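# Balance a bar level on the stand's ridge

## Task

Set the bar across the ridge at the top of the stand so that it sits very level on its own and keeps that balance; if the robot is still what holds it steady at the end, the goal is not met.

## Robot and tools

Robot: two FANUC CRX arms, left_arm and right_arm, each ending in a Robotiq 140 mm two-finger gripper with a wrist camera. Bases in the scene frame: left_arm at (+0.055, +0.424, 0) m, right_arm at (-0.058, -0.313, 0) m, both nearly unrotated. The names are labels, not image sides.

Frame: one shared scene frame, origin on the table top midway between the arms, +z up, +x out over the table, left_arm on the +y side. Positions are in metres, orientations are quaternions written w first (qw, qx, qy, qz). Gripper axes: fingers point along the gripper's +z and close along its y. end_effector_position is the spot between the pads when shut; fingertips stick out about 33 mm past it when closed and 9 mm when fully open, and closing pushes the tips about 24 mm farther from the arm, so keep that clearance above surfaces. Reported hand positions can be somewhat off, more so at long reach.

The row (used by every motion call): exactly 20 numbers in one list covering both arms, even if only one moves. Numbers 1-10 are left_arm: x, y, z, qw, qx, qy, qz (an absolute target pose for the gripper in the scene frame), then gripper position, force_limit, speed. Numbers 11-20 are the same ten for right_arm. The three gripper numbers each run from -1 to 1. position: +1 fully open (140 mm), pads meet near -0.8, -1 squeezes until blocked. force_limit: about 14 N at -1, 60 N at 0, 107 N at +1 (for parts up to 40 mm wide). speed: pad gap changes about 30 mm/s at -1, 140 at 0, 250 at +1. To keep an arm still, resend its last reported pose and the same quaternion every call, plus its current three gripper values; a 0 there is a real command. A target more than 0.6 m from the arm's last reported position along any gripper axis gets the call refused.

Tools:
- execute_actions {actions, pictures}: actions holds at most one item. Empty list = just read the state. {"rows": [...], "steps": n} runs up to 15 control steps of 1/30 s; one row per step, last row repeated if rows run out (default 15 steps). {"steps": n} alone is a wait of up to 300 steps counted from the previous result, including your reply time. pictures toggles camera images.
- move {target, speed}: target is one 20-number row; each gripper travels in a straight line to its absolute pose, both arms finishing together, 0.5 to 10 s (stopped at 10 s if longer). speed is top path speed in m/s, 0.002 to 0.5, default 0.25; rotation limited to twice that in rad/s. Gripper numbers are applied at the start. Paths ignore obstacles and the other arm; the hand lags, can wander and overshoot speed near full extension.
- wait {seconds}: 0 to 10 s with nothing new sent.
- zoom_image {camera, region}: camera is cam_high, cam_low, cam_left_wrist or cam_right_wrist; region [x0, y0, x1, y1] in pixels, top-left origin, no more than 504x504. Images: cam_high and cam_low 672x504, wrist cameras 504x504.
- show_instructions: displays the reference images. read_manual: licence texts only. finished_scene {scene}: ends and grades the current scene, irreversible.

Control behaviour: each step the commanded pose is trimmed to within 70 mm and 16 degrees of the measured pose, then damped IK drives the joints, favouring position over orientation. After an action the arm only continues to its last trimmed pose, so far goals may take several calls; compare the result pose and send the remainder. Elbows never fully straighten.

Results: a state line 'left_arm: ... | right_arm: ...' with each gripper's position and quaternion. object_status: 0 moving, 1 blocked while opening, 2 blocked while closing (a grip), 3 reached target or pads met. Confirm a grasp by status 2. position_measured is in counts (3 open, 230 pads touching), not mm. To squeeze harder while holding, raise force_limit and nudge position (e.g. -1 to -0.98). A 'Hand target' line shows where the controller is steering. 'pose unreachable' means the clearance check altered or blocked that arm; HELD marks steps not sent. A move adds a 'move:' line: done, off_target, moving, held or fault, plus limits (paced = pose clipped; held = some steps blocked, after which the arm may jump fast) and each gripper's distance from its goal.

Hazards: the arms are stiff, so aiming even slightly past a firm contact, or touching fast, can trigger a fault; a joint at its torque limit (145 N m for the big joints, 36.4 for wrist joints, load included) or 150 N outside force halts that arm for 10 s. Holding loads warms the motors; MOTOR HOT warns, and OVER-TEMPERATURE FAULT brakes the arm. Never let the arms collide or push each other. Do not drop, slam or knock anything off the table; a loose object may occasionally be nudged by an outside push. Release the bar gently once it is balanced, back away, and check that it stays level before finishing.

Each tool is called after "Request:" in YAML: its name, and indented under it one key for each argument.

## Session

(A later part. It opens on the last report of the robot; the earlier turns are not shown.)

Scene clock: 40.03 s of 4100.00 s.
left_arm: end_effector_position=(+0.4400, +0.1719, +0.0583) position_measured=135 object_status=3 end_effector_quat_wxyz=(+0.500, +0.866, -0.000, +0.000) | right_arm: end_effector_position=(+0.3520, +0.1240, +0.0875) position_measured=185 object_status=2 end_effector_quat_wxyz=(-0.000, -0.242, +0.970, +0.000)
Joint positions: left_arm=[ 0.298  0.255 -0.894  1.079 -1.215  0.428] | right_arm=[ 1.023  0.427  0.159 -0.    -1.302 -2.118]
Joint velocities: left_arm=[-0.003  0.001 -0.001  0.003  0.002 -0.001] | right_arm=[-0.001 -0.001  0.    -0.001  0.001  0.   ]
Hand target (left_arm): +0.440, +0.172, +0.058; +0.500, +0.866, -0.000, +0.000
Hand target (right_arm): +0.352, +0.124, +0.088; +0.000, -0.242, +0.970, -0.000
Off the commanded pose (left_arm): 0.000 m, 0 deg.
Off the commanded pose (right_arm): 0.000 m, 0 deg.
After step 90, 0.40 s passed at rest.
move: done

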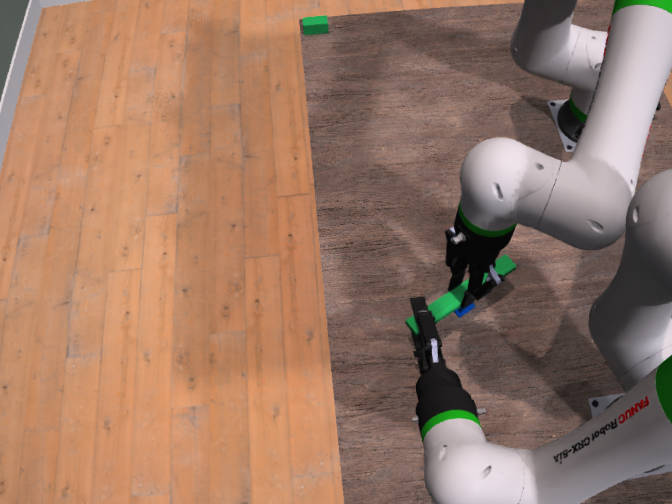

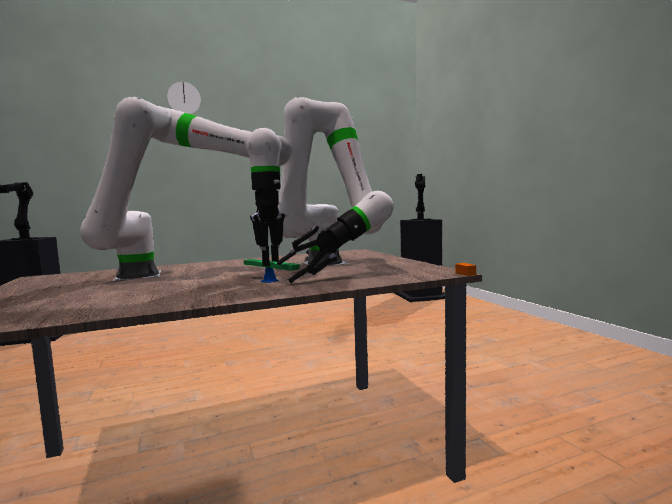

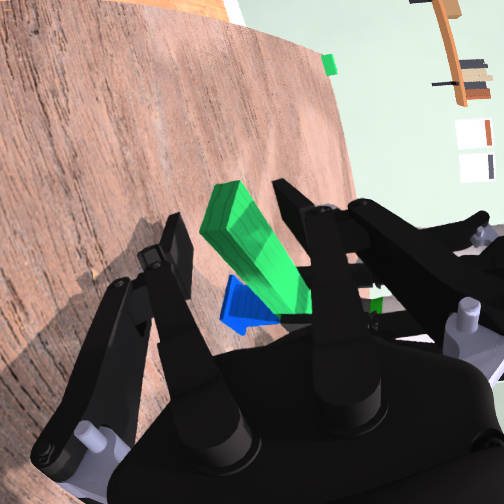

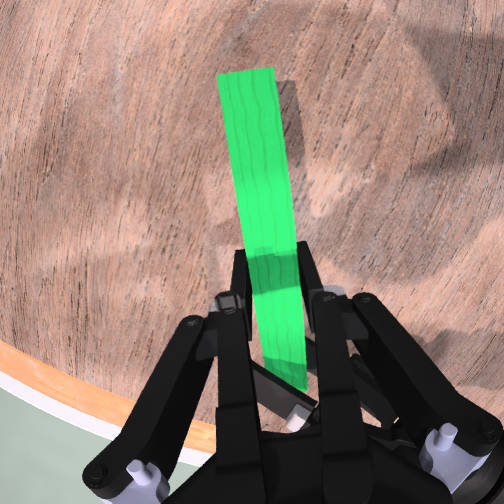

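Request:
move:
  target: [0.44,0.172,0.058,0.5,0.866,0,0,-0.18,-1,-1,0.352,0.124,0.0862,0,-0.242,0.97,0,-1,0,-0.4]
  speed: 0.01

Request:
move:
  target: [0.44,0.172,0.058,0.5,0.866,0,0,-0.18,-1,-1,0.352,0.124,0.0862,0,-0.242,0.97,0,-0.33,0,-1]

Request:
zoom_image:
  camera: "cam_low"
  region: [230,230,330,290]

Scene clock: 43.27 s of 4100.00 s.
left_arm: end_effector_position=(+0.4399, +0.1719, +0.0580) position_measured=151 object_status=3 end_effector_quat_wxyz=(+0.500, +0.866, -0.000, -0.000) | right_arm: end_effector_position=(+0.3520, +0.1240, +0.0862) position_measured=185 object_status=2 end_effector_quat_wxyz=(-0.000, -0.242, +0.970, +0.000)
Joint positions: left_arm=[ 0.298  0.255 -0.894  1.078 -1.214  0.429] | right_arm=[ 1.023  0.428  0.157 -0.    -1.299 -2.118]
Joint velocities: left_arm=[ 0.001  0.     0.002 -0.     0.    -0.003] | right_arm=[-0.001  0.001 -0.    -0.    -0.    -0.   ]
Hand target (left_arm): +0.440, +0.172, +0.058; +0.500, +0.866, +0.000, -0.000
Hand target (right_arm): +0.352, +0.124, +0.086; +0.000, -0.242, +0.970, -0.000
Off the commanded pose (left_arm): 0.000 m, 0 deg.
Off the commanded pose (right_arm): 0.000 m, 0 deg.
move: done

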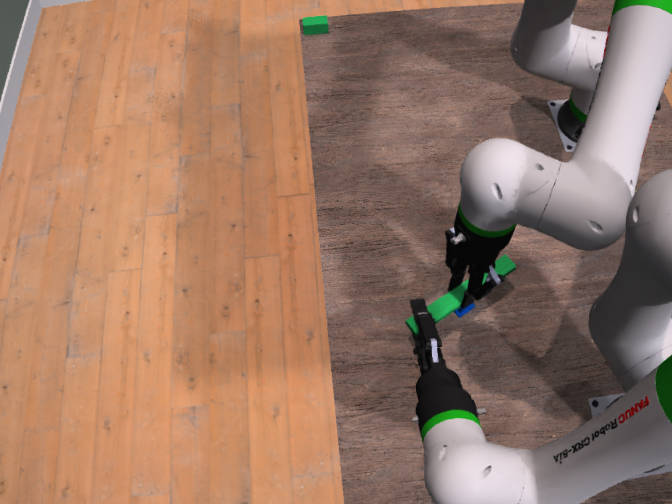

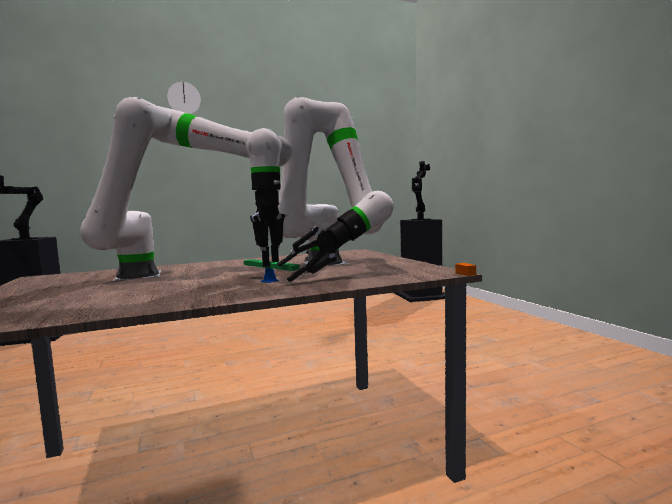

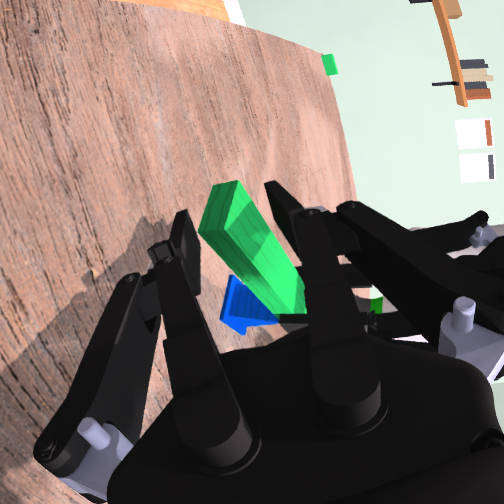

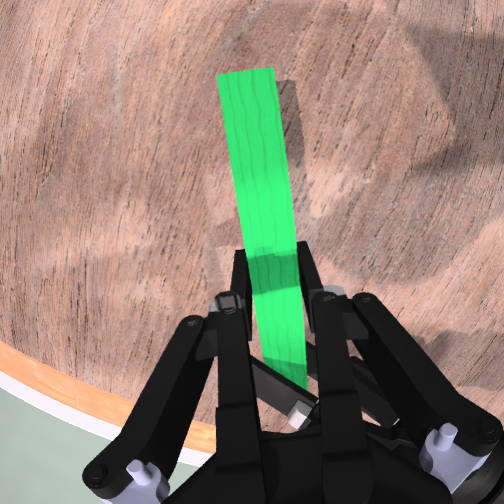

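Scene clock: 43.97 s of 4100.00 s.
left_arm: end_effector_position=(+0.4400, +0.1720, +0.0580) position_measured=151 object_status=3 end_effector_quat_wxyz=(+0.500, +0.866, +0.000, -0.000) | right_arm: end_effector_position=(+0.3520, +0.1240, +0.0862) position_measured=171 object_status=3 end_effector_quat_wxyz=(+0.000, -0.242, +0.970, -0.000)
Joint positions: left_arm=[ 0.298  0.255 -0.894  1.078 -1.214  0.429] | right_arm=[ 1.023  0.428  0.157  0.    -1.299 -2.118]
Joint velocities: left_arm=[-0.    -0.     0.     0.001 -0.     0.001] | right_arm=[-0.    -0.001  0.    -0.    -0.    -0.   ]
Hand target (left_arm): +0.440, +0.172, +0.058; +0.500, +0.866, -0.000, -0.000
Hand target (right_arm): +0.352, +0.124, +0.086; +0.000, -0.242, +0.970, -0.000
Off the commanded pose (left_arm): 0.000 m, 0 deg.
Off the commanded pose (right_arm): 0.000 m, 0 deg.
move: done

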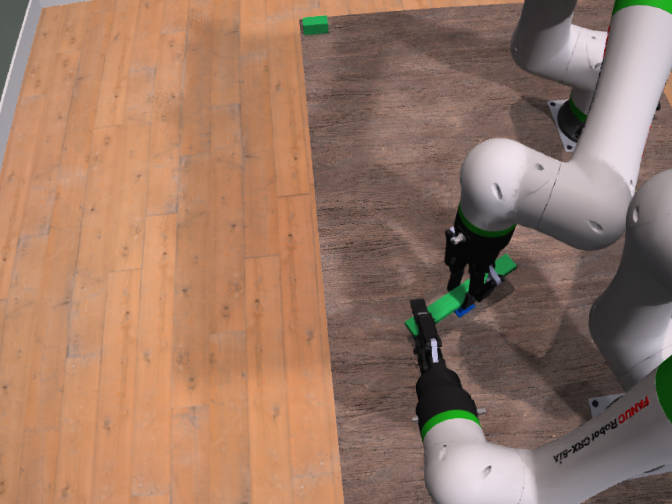

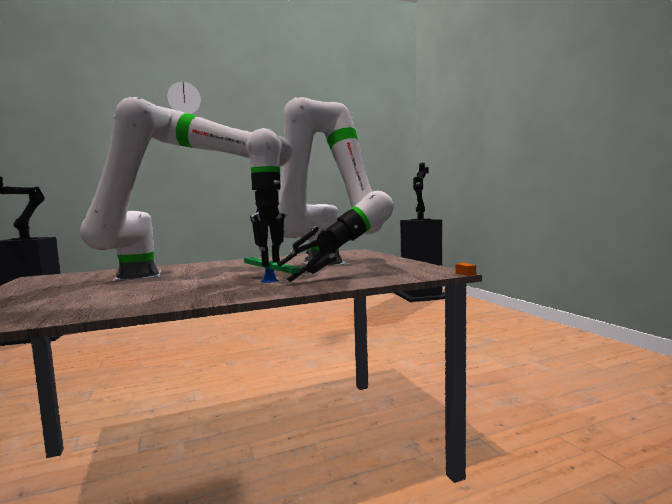

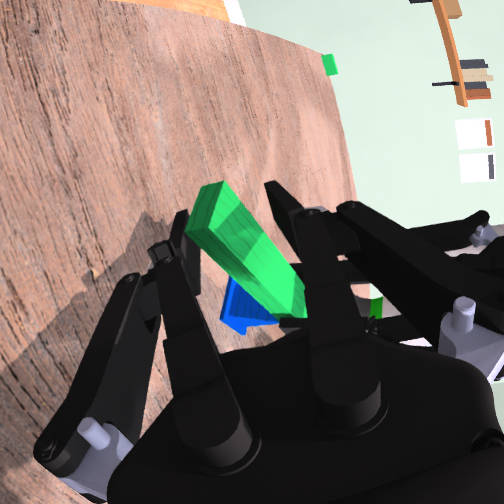

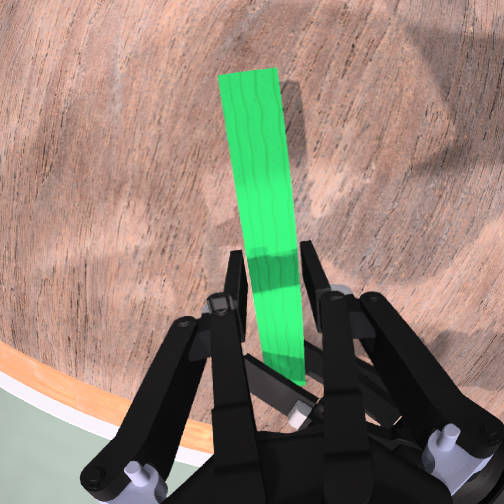

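Region (230, 230, 330, 290) of cam_low's 672x504 image, scaled by 5.040, with more detail than that image has; it fills the top 302 rows of this view, and the rest is white.

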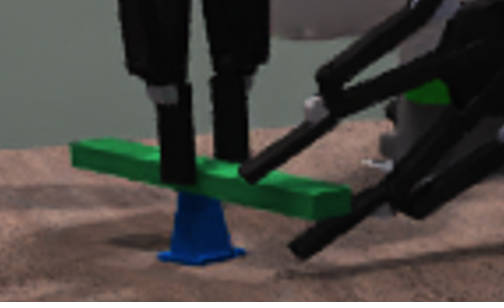

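Request:
move:
  target: [0.44,0.172,0.067,0.5,0.866,0,0,-0.18,-1,-1,0.352,0.124,0.0862,0,-0.242,0.97,0,-0.33,0,-1]
  speed: 0.015

Request:
zoom_image:
  camera: "cam_low"
  region: [230,230,330,290]

Request:
move:
  target: [0.44,0.172,0.067,0.5,0.866,0,0,-0.18,-1,-1,0.352,0.124,0.0862,0,-0.242,0.97,0,-1,0,-1]

Request:
move:
  target: [0.433,0.1682,0.064,0.5,0.866,0,0,-0.18,-1,-1,0.345,0.1202,0.0865,0,-0.242,0.97,0,-1,0,-1]
  speed: 0.02

Request:
move:
  target: [0.433,0.1682,0.064,0.5,0.866,0,0,-0.18,-1,-1,0.345,0.1202,0.0865,0,-0.242,0.97,0,-0.33,0,-1]

Request:
zoom_image:
  camera: "cam_low"
  region: [230,230,330,290]

Scene clock: 49.03 s of 4100.00 s.
left_arm: end_effector_position=(+0.4400, +0.1720, +0.0669) position_measured=151 object_status=3 end_effector_quat_wxyz=(+0.500, +0.866, -0.000, -0.000) | right_arm: end_effector_position=(+0.3520, +0.1240, +0.0862) position_measured=171 object_status=3 end_effector_quat_wxyz=(+0.000, -0.242, +0.970, -0.000)
Joint positions: left_arm=[ 0.301  0.234 -0.89   1.067 -1.227  0.452] | right_arm=[ 1.023  0.428  0.157  0.    -1.299 -2.118]
Joint velocities: left_arm=[ 0.    -0.001  0.001 -0.    -0.001  0.002] | right_arm=[ 0.    -0.    -0.     0.     0.     0.001]
Hand target (left_arm): +0.440, +0.172, +0.067; +0.500, +0.866, -0.000, -0.000
Hand target (right_arm): +0.352, +0.124, +0.086; +0.000, -0.242, +0.970, -0.000
Off the commanded pose (left_arm): 0.000 m, 0 deg.
Off the commanded pose (right_arm): 0.000 m, 0 deg.
move: done

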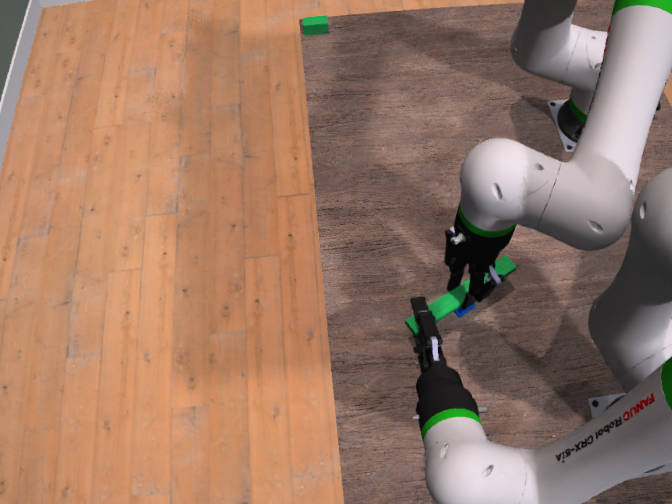

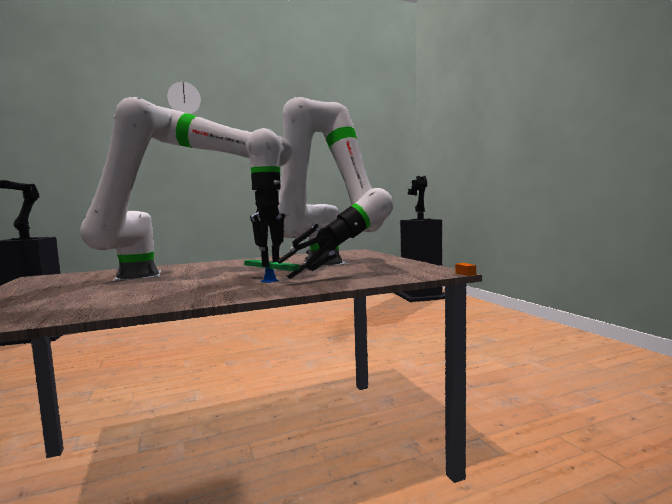

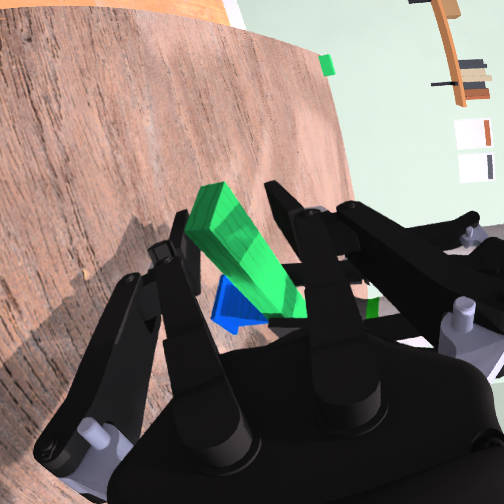

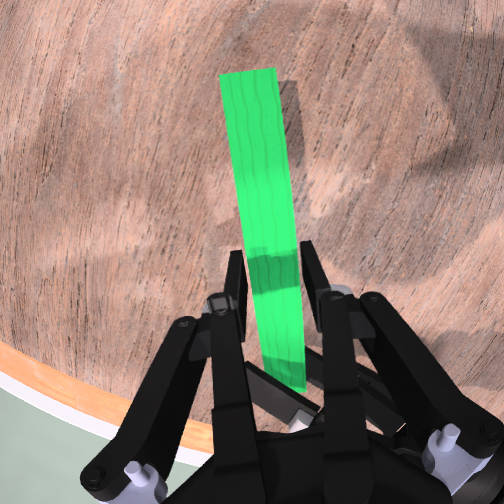

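Region (230, 230, 330, 290) of cam_low's 672x504 image, scaled by 5.040, with more detail than that image has; it fills the top 302 rows of this view, and the rest is white.

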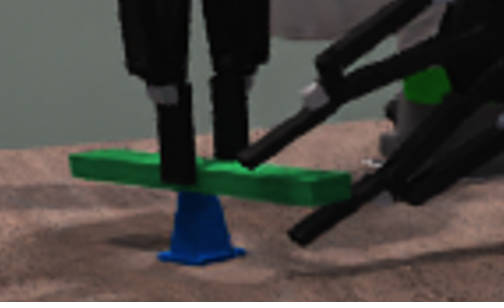

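Scene clock: 49.73 s of 4100.00 s.
left_arm: end_effector_position=(+0.4400, +0.1720, +0.0670) position_measured=151 object_status=3 end_effector_quat_wxyz=(+0.500, +0.866, -0.000, -0.000) | right_arm: end_effector_position=(+0.3520, +0.1240, +0.0862) position_measured=185 object_status=2 end_effector_quat_wxyz=(+0.000, -0.242, +0.970, -0.000)
Joint positions: left_arm=[ 0.301  0.234 -0.89   1.067 -1.227  0.452] | right_arm=[ 1.023  0.428  0.157  0.    -1.299 -2.118]
Joint velocities: left_arm=[-0.     0.001 -0.    -0.    -0.     0.   ] | right_arm=[-0.002 -0.     0.    -0.     0.001  0.   ]
Hand target (left_arm): +0.440, +0.172, +0.067; +0.500, +0.866, -0.000, -0.000
Hand target (right_arm): +0.352, +0.124, +0.086; +0.000, -0.242, +0.970, -0.000
Off the commanded pose (left_arm): 0.000 m, 0 deg.
Off the commanded pose (right_arm): 0.000 m, 0 deg.
move: done

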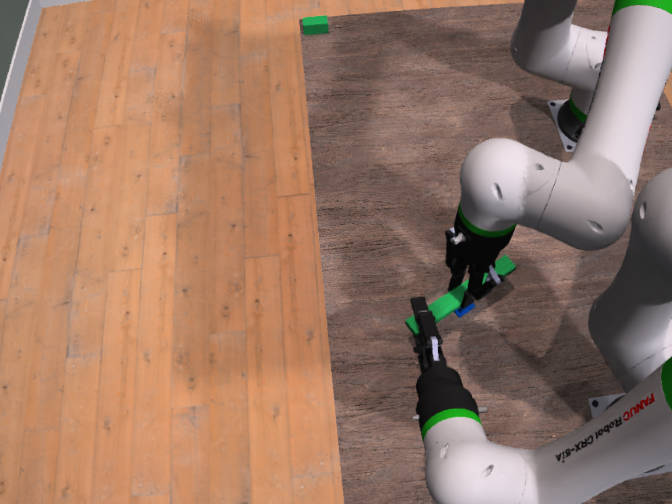

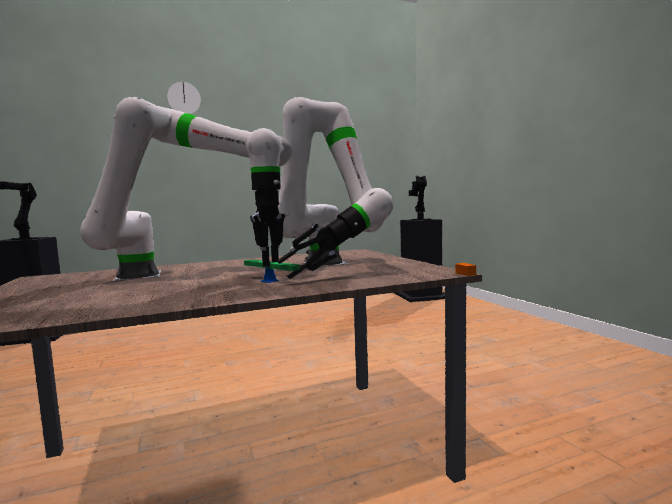

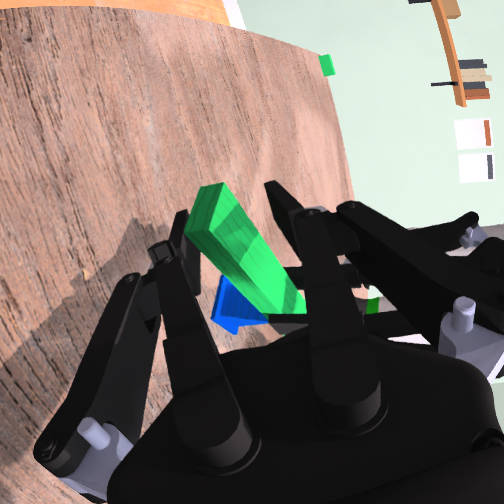

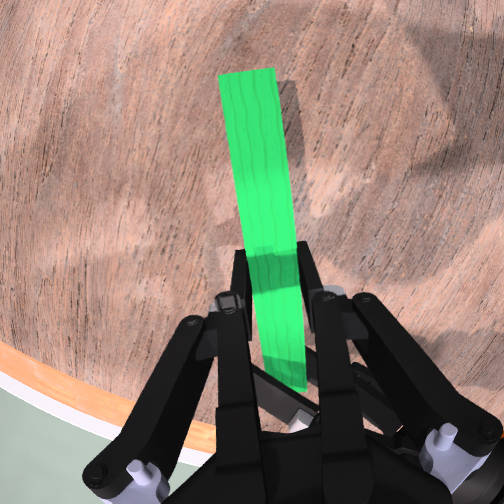

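Scene clock: 50.43 s of 4100.00 s.
left_arm: end_effector_position=(+0.4331, +0.1682, +0.0640) position_measured=151 object_status=3 end_effector_quat_wxyz=(+0.500, +0.866, -0.000, +0.000) | right_arm: end_effector_position=(+0.3450, +0.1202, +0.0864) position_measured=185 object_status=2 end_effector_quat_wxyz=(-0.000, -0.242, +0.970, -0.000)
Joint positions: left_arm=[ 0.294  0.226 -0.912  1.078 -1.218  0.441] | right_arm=[ 1.03   0.41   0.132  0.    -1.293 -2.125]
Joint velocities: left_arm=[-0.001 -0.001 -0.003  0.001  0.001 -0.002] | right_arm=[-0.    -0.003 -0.003 -0.     0.001 -0.002]
Hand target (left_arm): +0.433, +0.168, +0.064; +0.500, +0.866, -0.000, +0.000
Hand target (right_arm): +0.345, +0.120, +0.087; +0.000, -0.242, +0.970, -0.000
Off the commanded pose (left_arm): 0.000 m, 0 deg.
Off the commanded pose (right_arm): 0.000 m, 0 deg.
move: done

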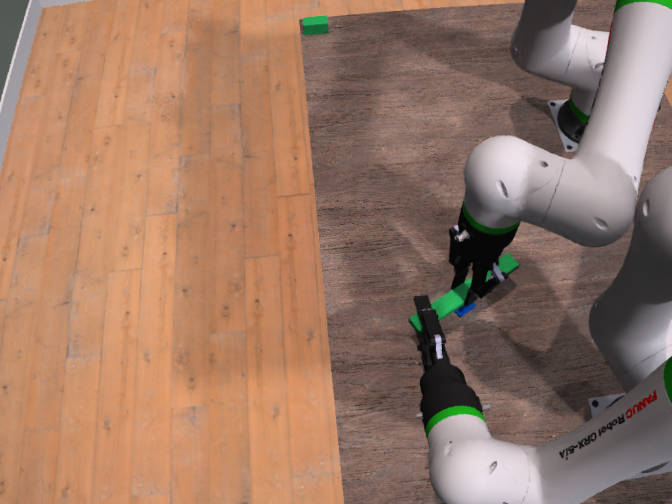

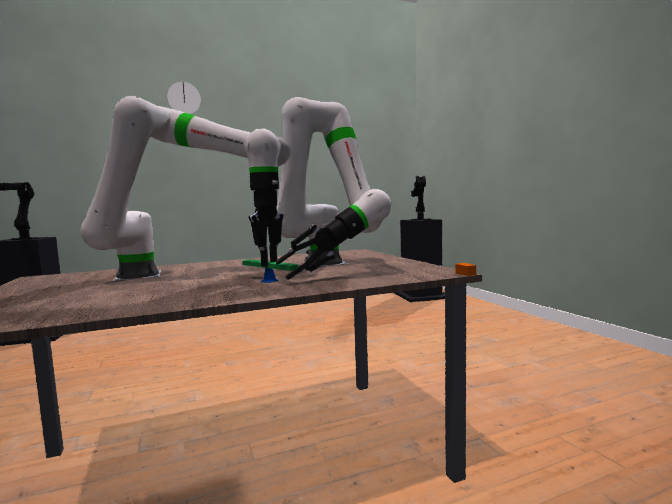

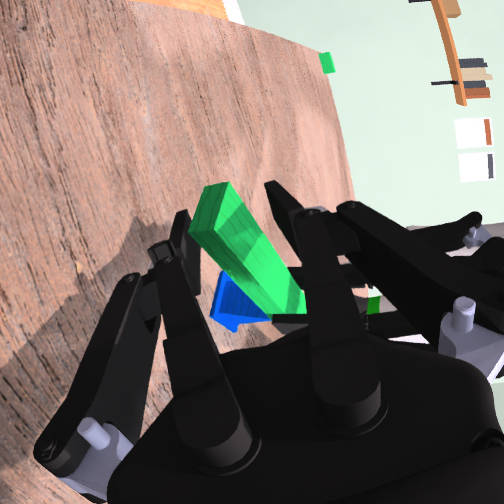

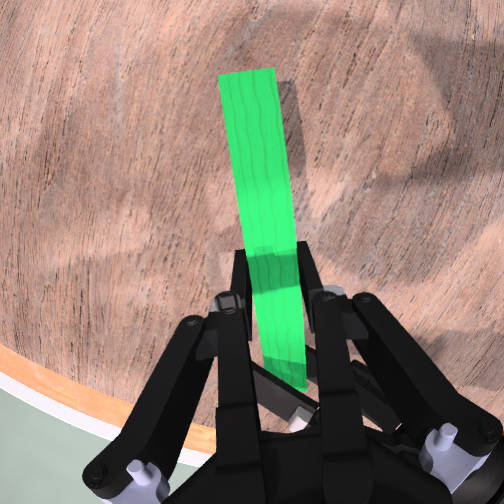

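Scene clock: 51.13 s of 4100.00 s.
left_arm: end_effector_position=(+0.4330, +0.1682, +0.0640) position_measured=151 object_status=3 end_effector_quat_wxyz=(+0.500, +0.866, -0.000, +0.000) | right_arm: end_effector_position=(+0.3450, +0.1202, +0.0865) position_measured=171 object_status=3 end_effector_quat_wxyz=(+0.000, -0.242, +0.970, -0.000)
Joint positions: left_arm=[ 0.294  0.226 -0.912  1.078 -1.218  0.441] | right_arm=[ 1.03   0.41   0.131  0.    -1.293 -2.125]
Joint velocities: left_arm=[-0.     0.    -0.     0.    -0.    -0.002] | right_arm=[0.001 0.001 0.    0.    0.    0.001]
Hand target (left_arm): +0.433, +0.168, +0.064; +0.500, +0.866, -0.000, +0.000
Hand target (right_arm): +0.345, +0.120, +0.086; +0.000, -0.242, +0.970, -0.000
Off the commanded pose (left_arm): 0.000 m, 0 deg.
Off the commanded pose (right_arm): 0.000 m, 0 deg.
move: done

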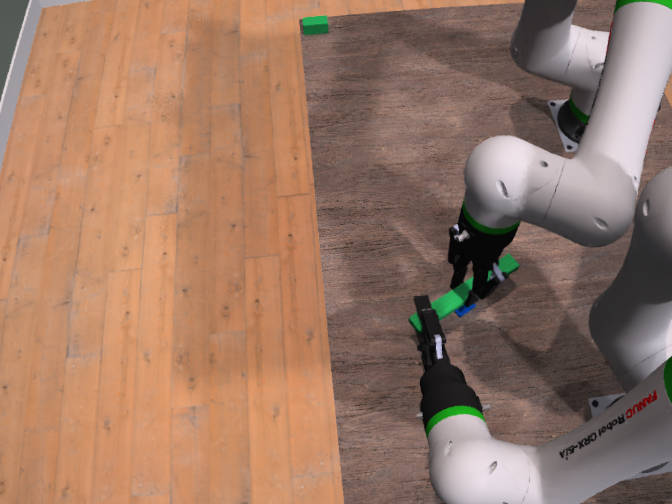

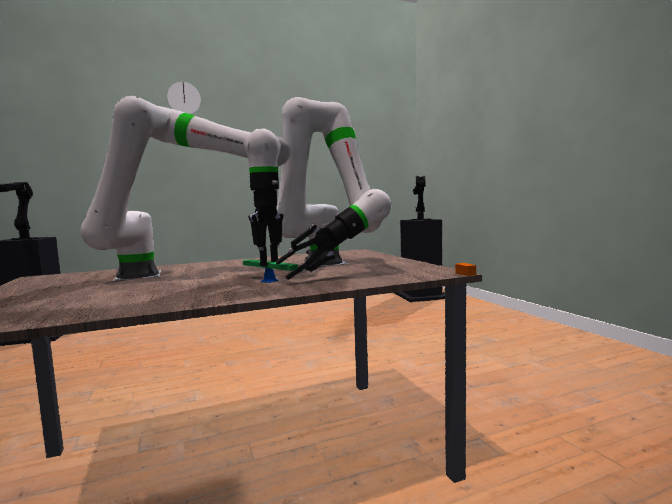

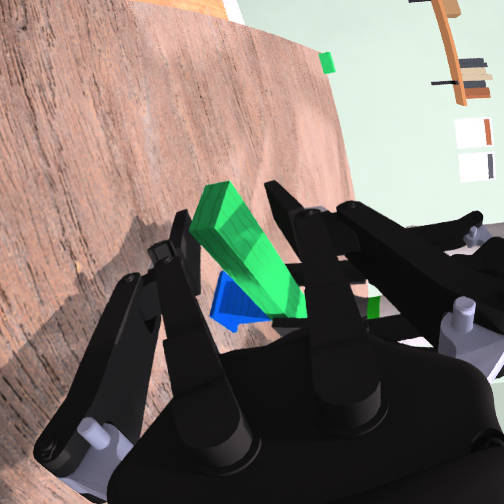

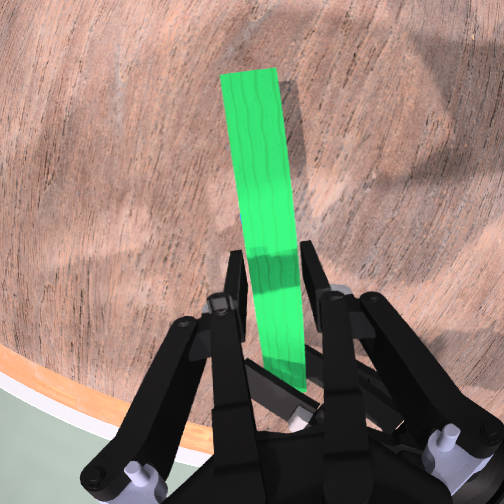

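Region (230, 230, 330, 290) of cam_low's 672x504 image, scaled by 5.040, with more detail than that image has; it fills the top 302 rows of this view, and the rest is white.

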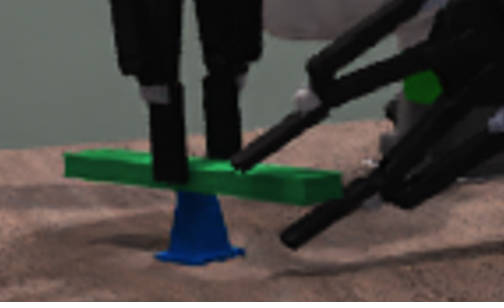

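It stayed put. Open up the cage.

Request:
move:
  target: [0.433,0.1682,0.06,0.5,0.866,0,0,-0.1,-1,-1,0.345,0.1202,0.0865,0,-0.242,0.97,0,-0.1,0,-1]
  speed: 0.01

Request:
wait:
  seconds: 2

Request:
zoom_image:
  camera: "cam_low"
  region: [230,230,330,290]

Scene clock: 54.83 s of 4100.00 s.
left_arm: end_effector_position=(+0.4330, +0.1682, +0.0600) position_measured=141 object_status=3 end_effector_quat_wxyz=(+0.500, +0.866, +0.000, +0.000) | right_arm: end_effector_position=(+0.3450, +0.1202, +0.0865) position_measured=141 object_status=0 end_effector_quat_wxyz=(+0.000, -0.242, +0.970, +0.000)
Joint positions: left_arm=[ 0.293  0.236 -0.914  1.083 -1.212  0.43 ] | right_arm=[ 1.03   0.41   0.131 -0.    -1.293 -2.125]
Joint velocities: left_arm=[-0.    -0.    -0.    -0.001  0.    -0.002] | right_arm=[ 0.001 -0.     0.    -0.     0.001 -0.   ]
Hand target (left_arm): +0.433, +0.168, +0.060; +0.500, +0.866, +0.000, +0.000
Hand target (right_arm): +0.345, +0.120, +0.087; -0.000, -0.242, +0.970, -0.000
Off the commanded pose (left_arm): 0.000 m, 0 deg.
Off the commanded pose (right_arm): 0.000 m, 0 deg.
move: done

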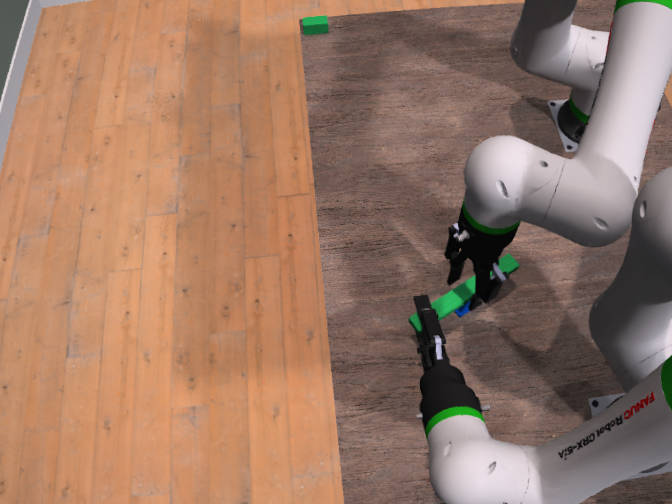

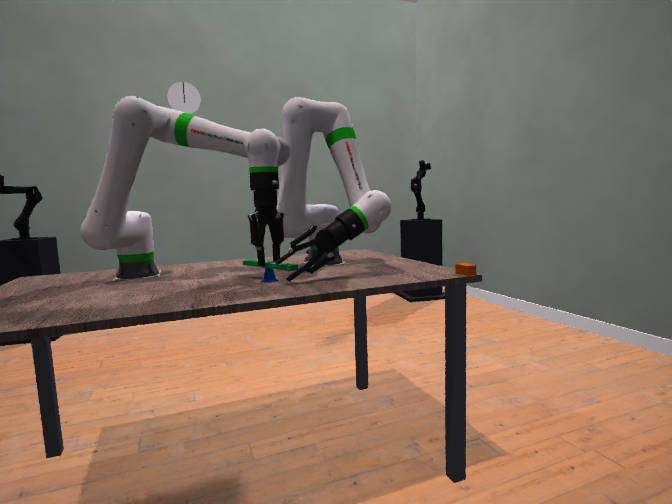

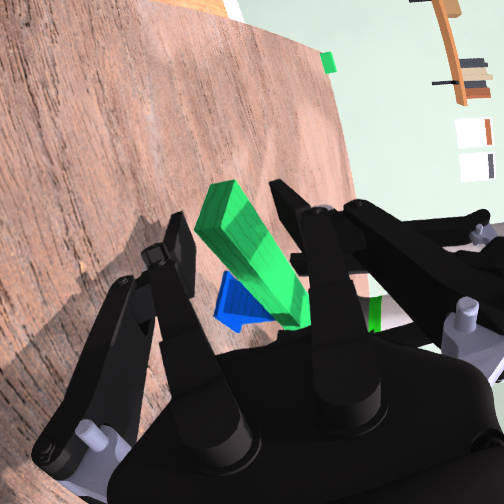

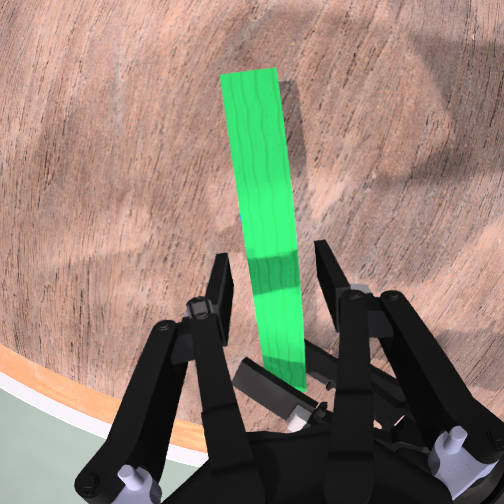

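Scene clock: 56.83 s of 4100.00 s.
left_arm: end_effector_position=(+0.4330, +0.1682, +0.0600) position_measured=141 object_status=3 end_effector_quat_wxyz=(+0.500, +0.866, +0.000, +0.000) | right_arm: end_effector_position=(+0.3450, +0.1202, +0.0865) position_measured=141 object_status=3 end_effector_quat_wxyz=(+0.000, -0.242, +0.970, +0.000)
Joint positions: left_arm=[ 0.293  0.236 -0.914  1.083 -1.212  0.43 ] | right_arm=[ 1.03   0.41   0.131 -0.    -1.293 -2.125]
Joint velocities: left_arm=[-0.     0.     0.    -0.     0.    -0.001] | right_arm=[-0.001  0.     0.    -0.     0.     0.   ]
Hand target (left_arm): +0.433, +0.168, +0.060; +0.500, +0.866, +0.000, +0.000
Hand target (right_arm): +0.345, +0.120, +0.087; -0.000, -0.242, +0.970, -0.000
Off the commanded pose (left_arm): 0.000 m, 0 deg.
Off the commanded pose (right_arm): 0.000 m, 0 deg.
Steps of this call (steps 1 to 60: nothing new was sent). Readings (end_effector_position | what the end effector reports):
1: left_arm (+0.4330, +0.1682, +0.0600) | right_arm (+0.3450, +0.1202, +0.0865) | left_arm position_measured=141 object_status=3 | right_arm position_measured=141 object_status=3
2: left_arm (+0.4330, +0.1682, +0.0600) | right_arm (+0.3450, +0.1202, +0.0865) | left_arm position_measured=141 object_status=3 | right_arm position_measured=141 object_status=3
4: left_arm (+0.4330, +0.1682, +0.0600) | right_arm (+0.3450, +0.1202, +0.0865) | left_arm position_measured=141 object_status=3 | right_arm position_measured=141 object_status=3
8: left_arm (+0.4330, +0.1682, +0.0600) | right_arm (+0.3450, +0.1202, +0.0865) | left_arm position_measured=141 object_status=3 | right_arm position_measured=141 object_status=3
60: the state above

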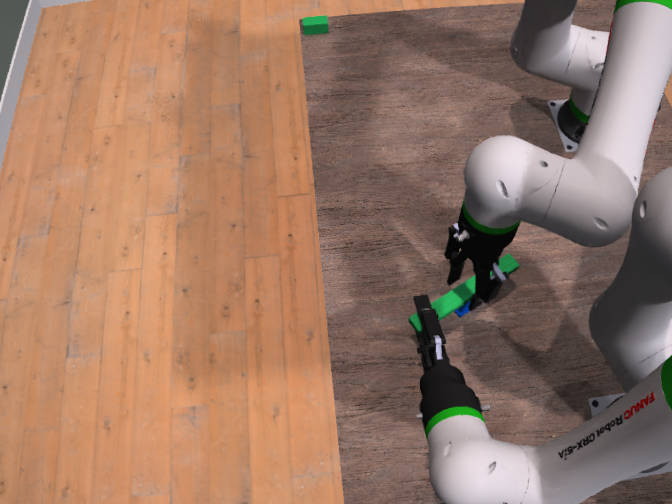

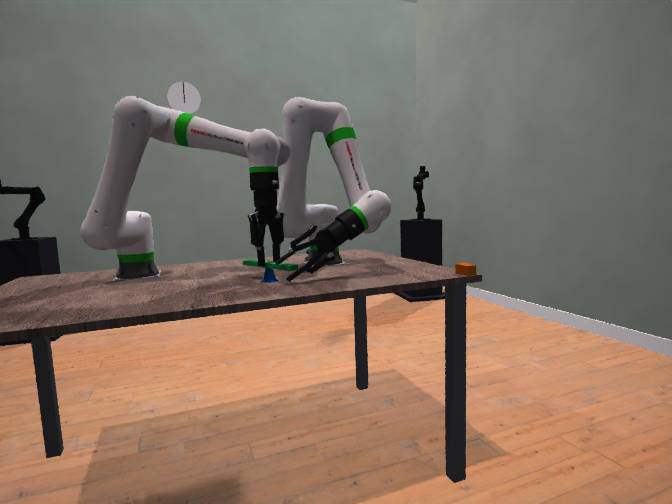

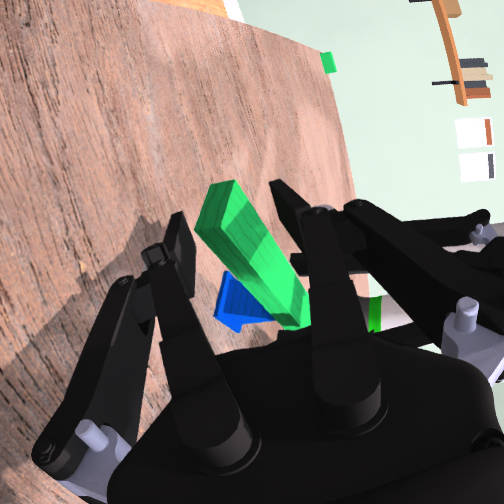

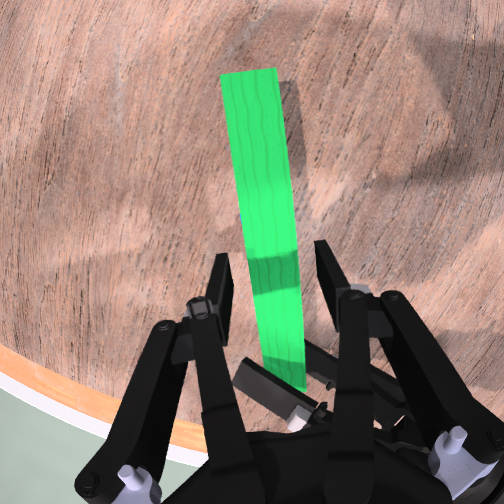

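Region (230, 230, 330, 290) of cam_low's 672x504 image, scaled by 5.040, with more detail than that image has; it fills the top 302 rows of this view, and the rest is white.

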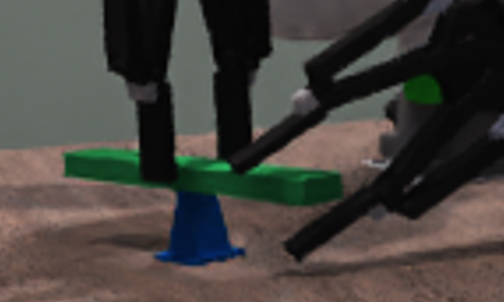

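Balanced. Retreat.

Request:
move:
  target: [0.433,0.246,0.105,0.5,0.866,0,0,0.05,-1,0,0.345,0.1202,0.15,0,-0.242,0.97,0,-0.1,0,-1]
  speed: 0.08

Request:
zoom_image:
  camera: "cam_low"
  region: [230,230,330,290]

Scene clock: 59.80 s of 4100.00 s.
left_arm: end_effector_position=(+0.4329, +0.2461, +0.1047) position_measured=123 object_status=3 end_effector_quat_wxyz=(+0.500, +0.866, +0.000, -0.000) | right_arm: end_effector_position=(+0.3451, +0.1204, +0.1499) position_measured=141 object_status=3 end_effector_quat_wxyz=(+0.000, -0.242, +0.970, -0.000)
Joint positions: left_arm=[ 0.544  0.177 -0.81   0.844 -1.402  0.497] | right_arm=[ 1.03   0.377  0.238  0.    -1.432 -2.125]
Joint velocities: left_arm=[ 0.002  0.001  0.001 -0.001 -0.001  0.001] | right_arm=[-0.001 -0.     0.     0.    -0.001 -0.001]
Hand target (left_arm): +0.433, +0.246, +0.105; +0.500, +0.866, +0.000, -0.000
Hand target (right_arm): +0.345, +0.120, +0.150; -0.000, -0.242, +0.970, +0.000
Off the commanded pose (left_arm): 0.000 m, 0 deg.
Off the commanded pose (right_arm): 0.000 m, 0 deg.
move: done

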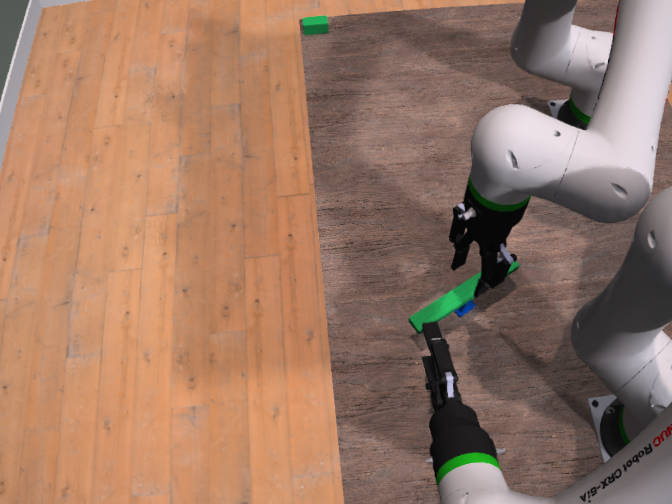

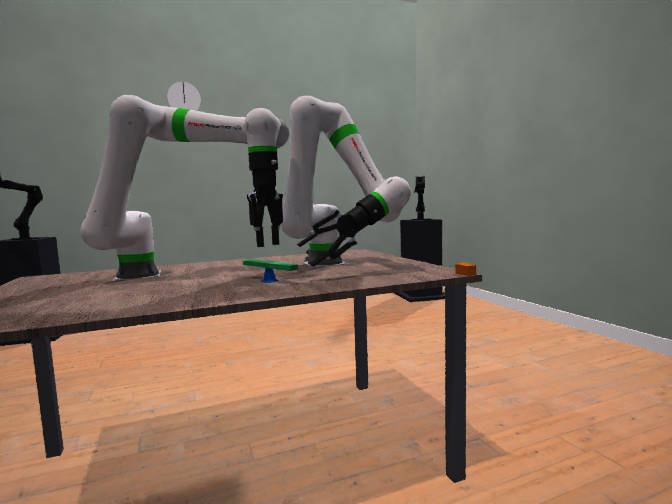

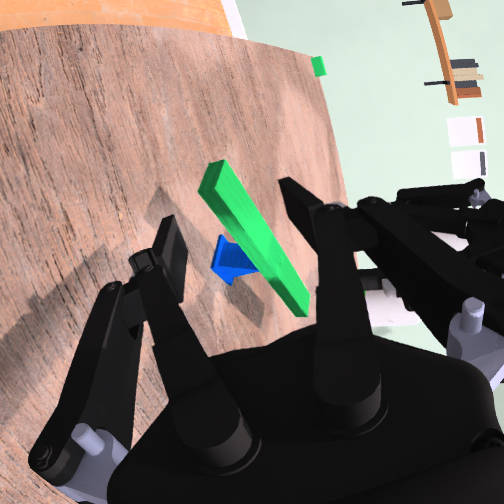

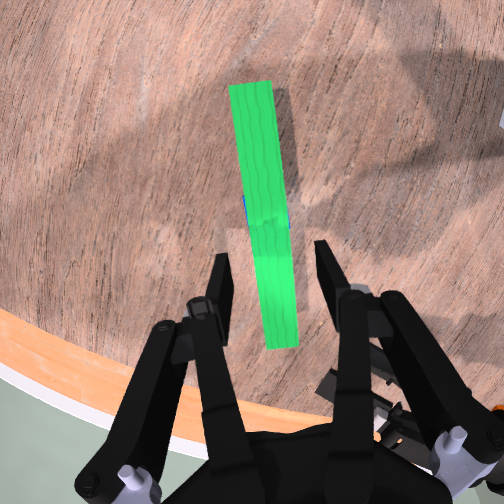

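Region (230, 230, 330, 290) of cam_low's 672x504 image, scaled by 5.040, with more detail than that image has; it fills the top 302 rows of this view, and the rest is white.

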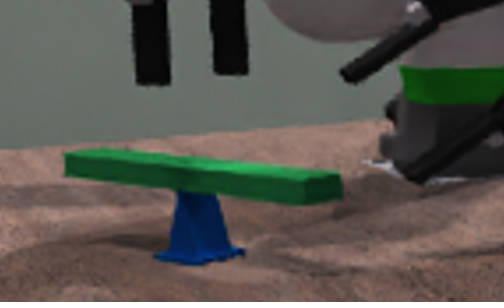

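Request:
finished_scene:
  scene: 2

The scene is finished: the task was done.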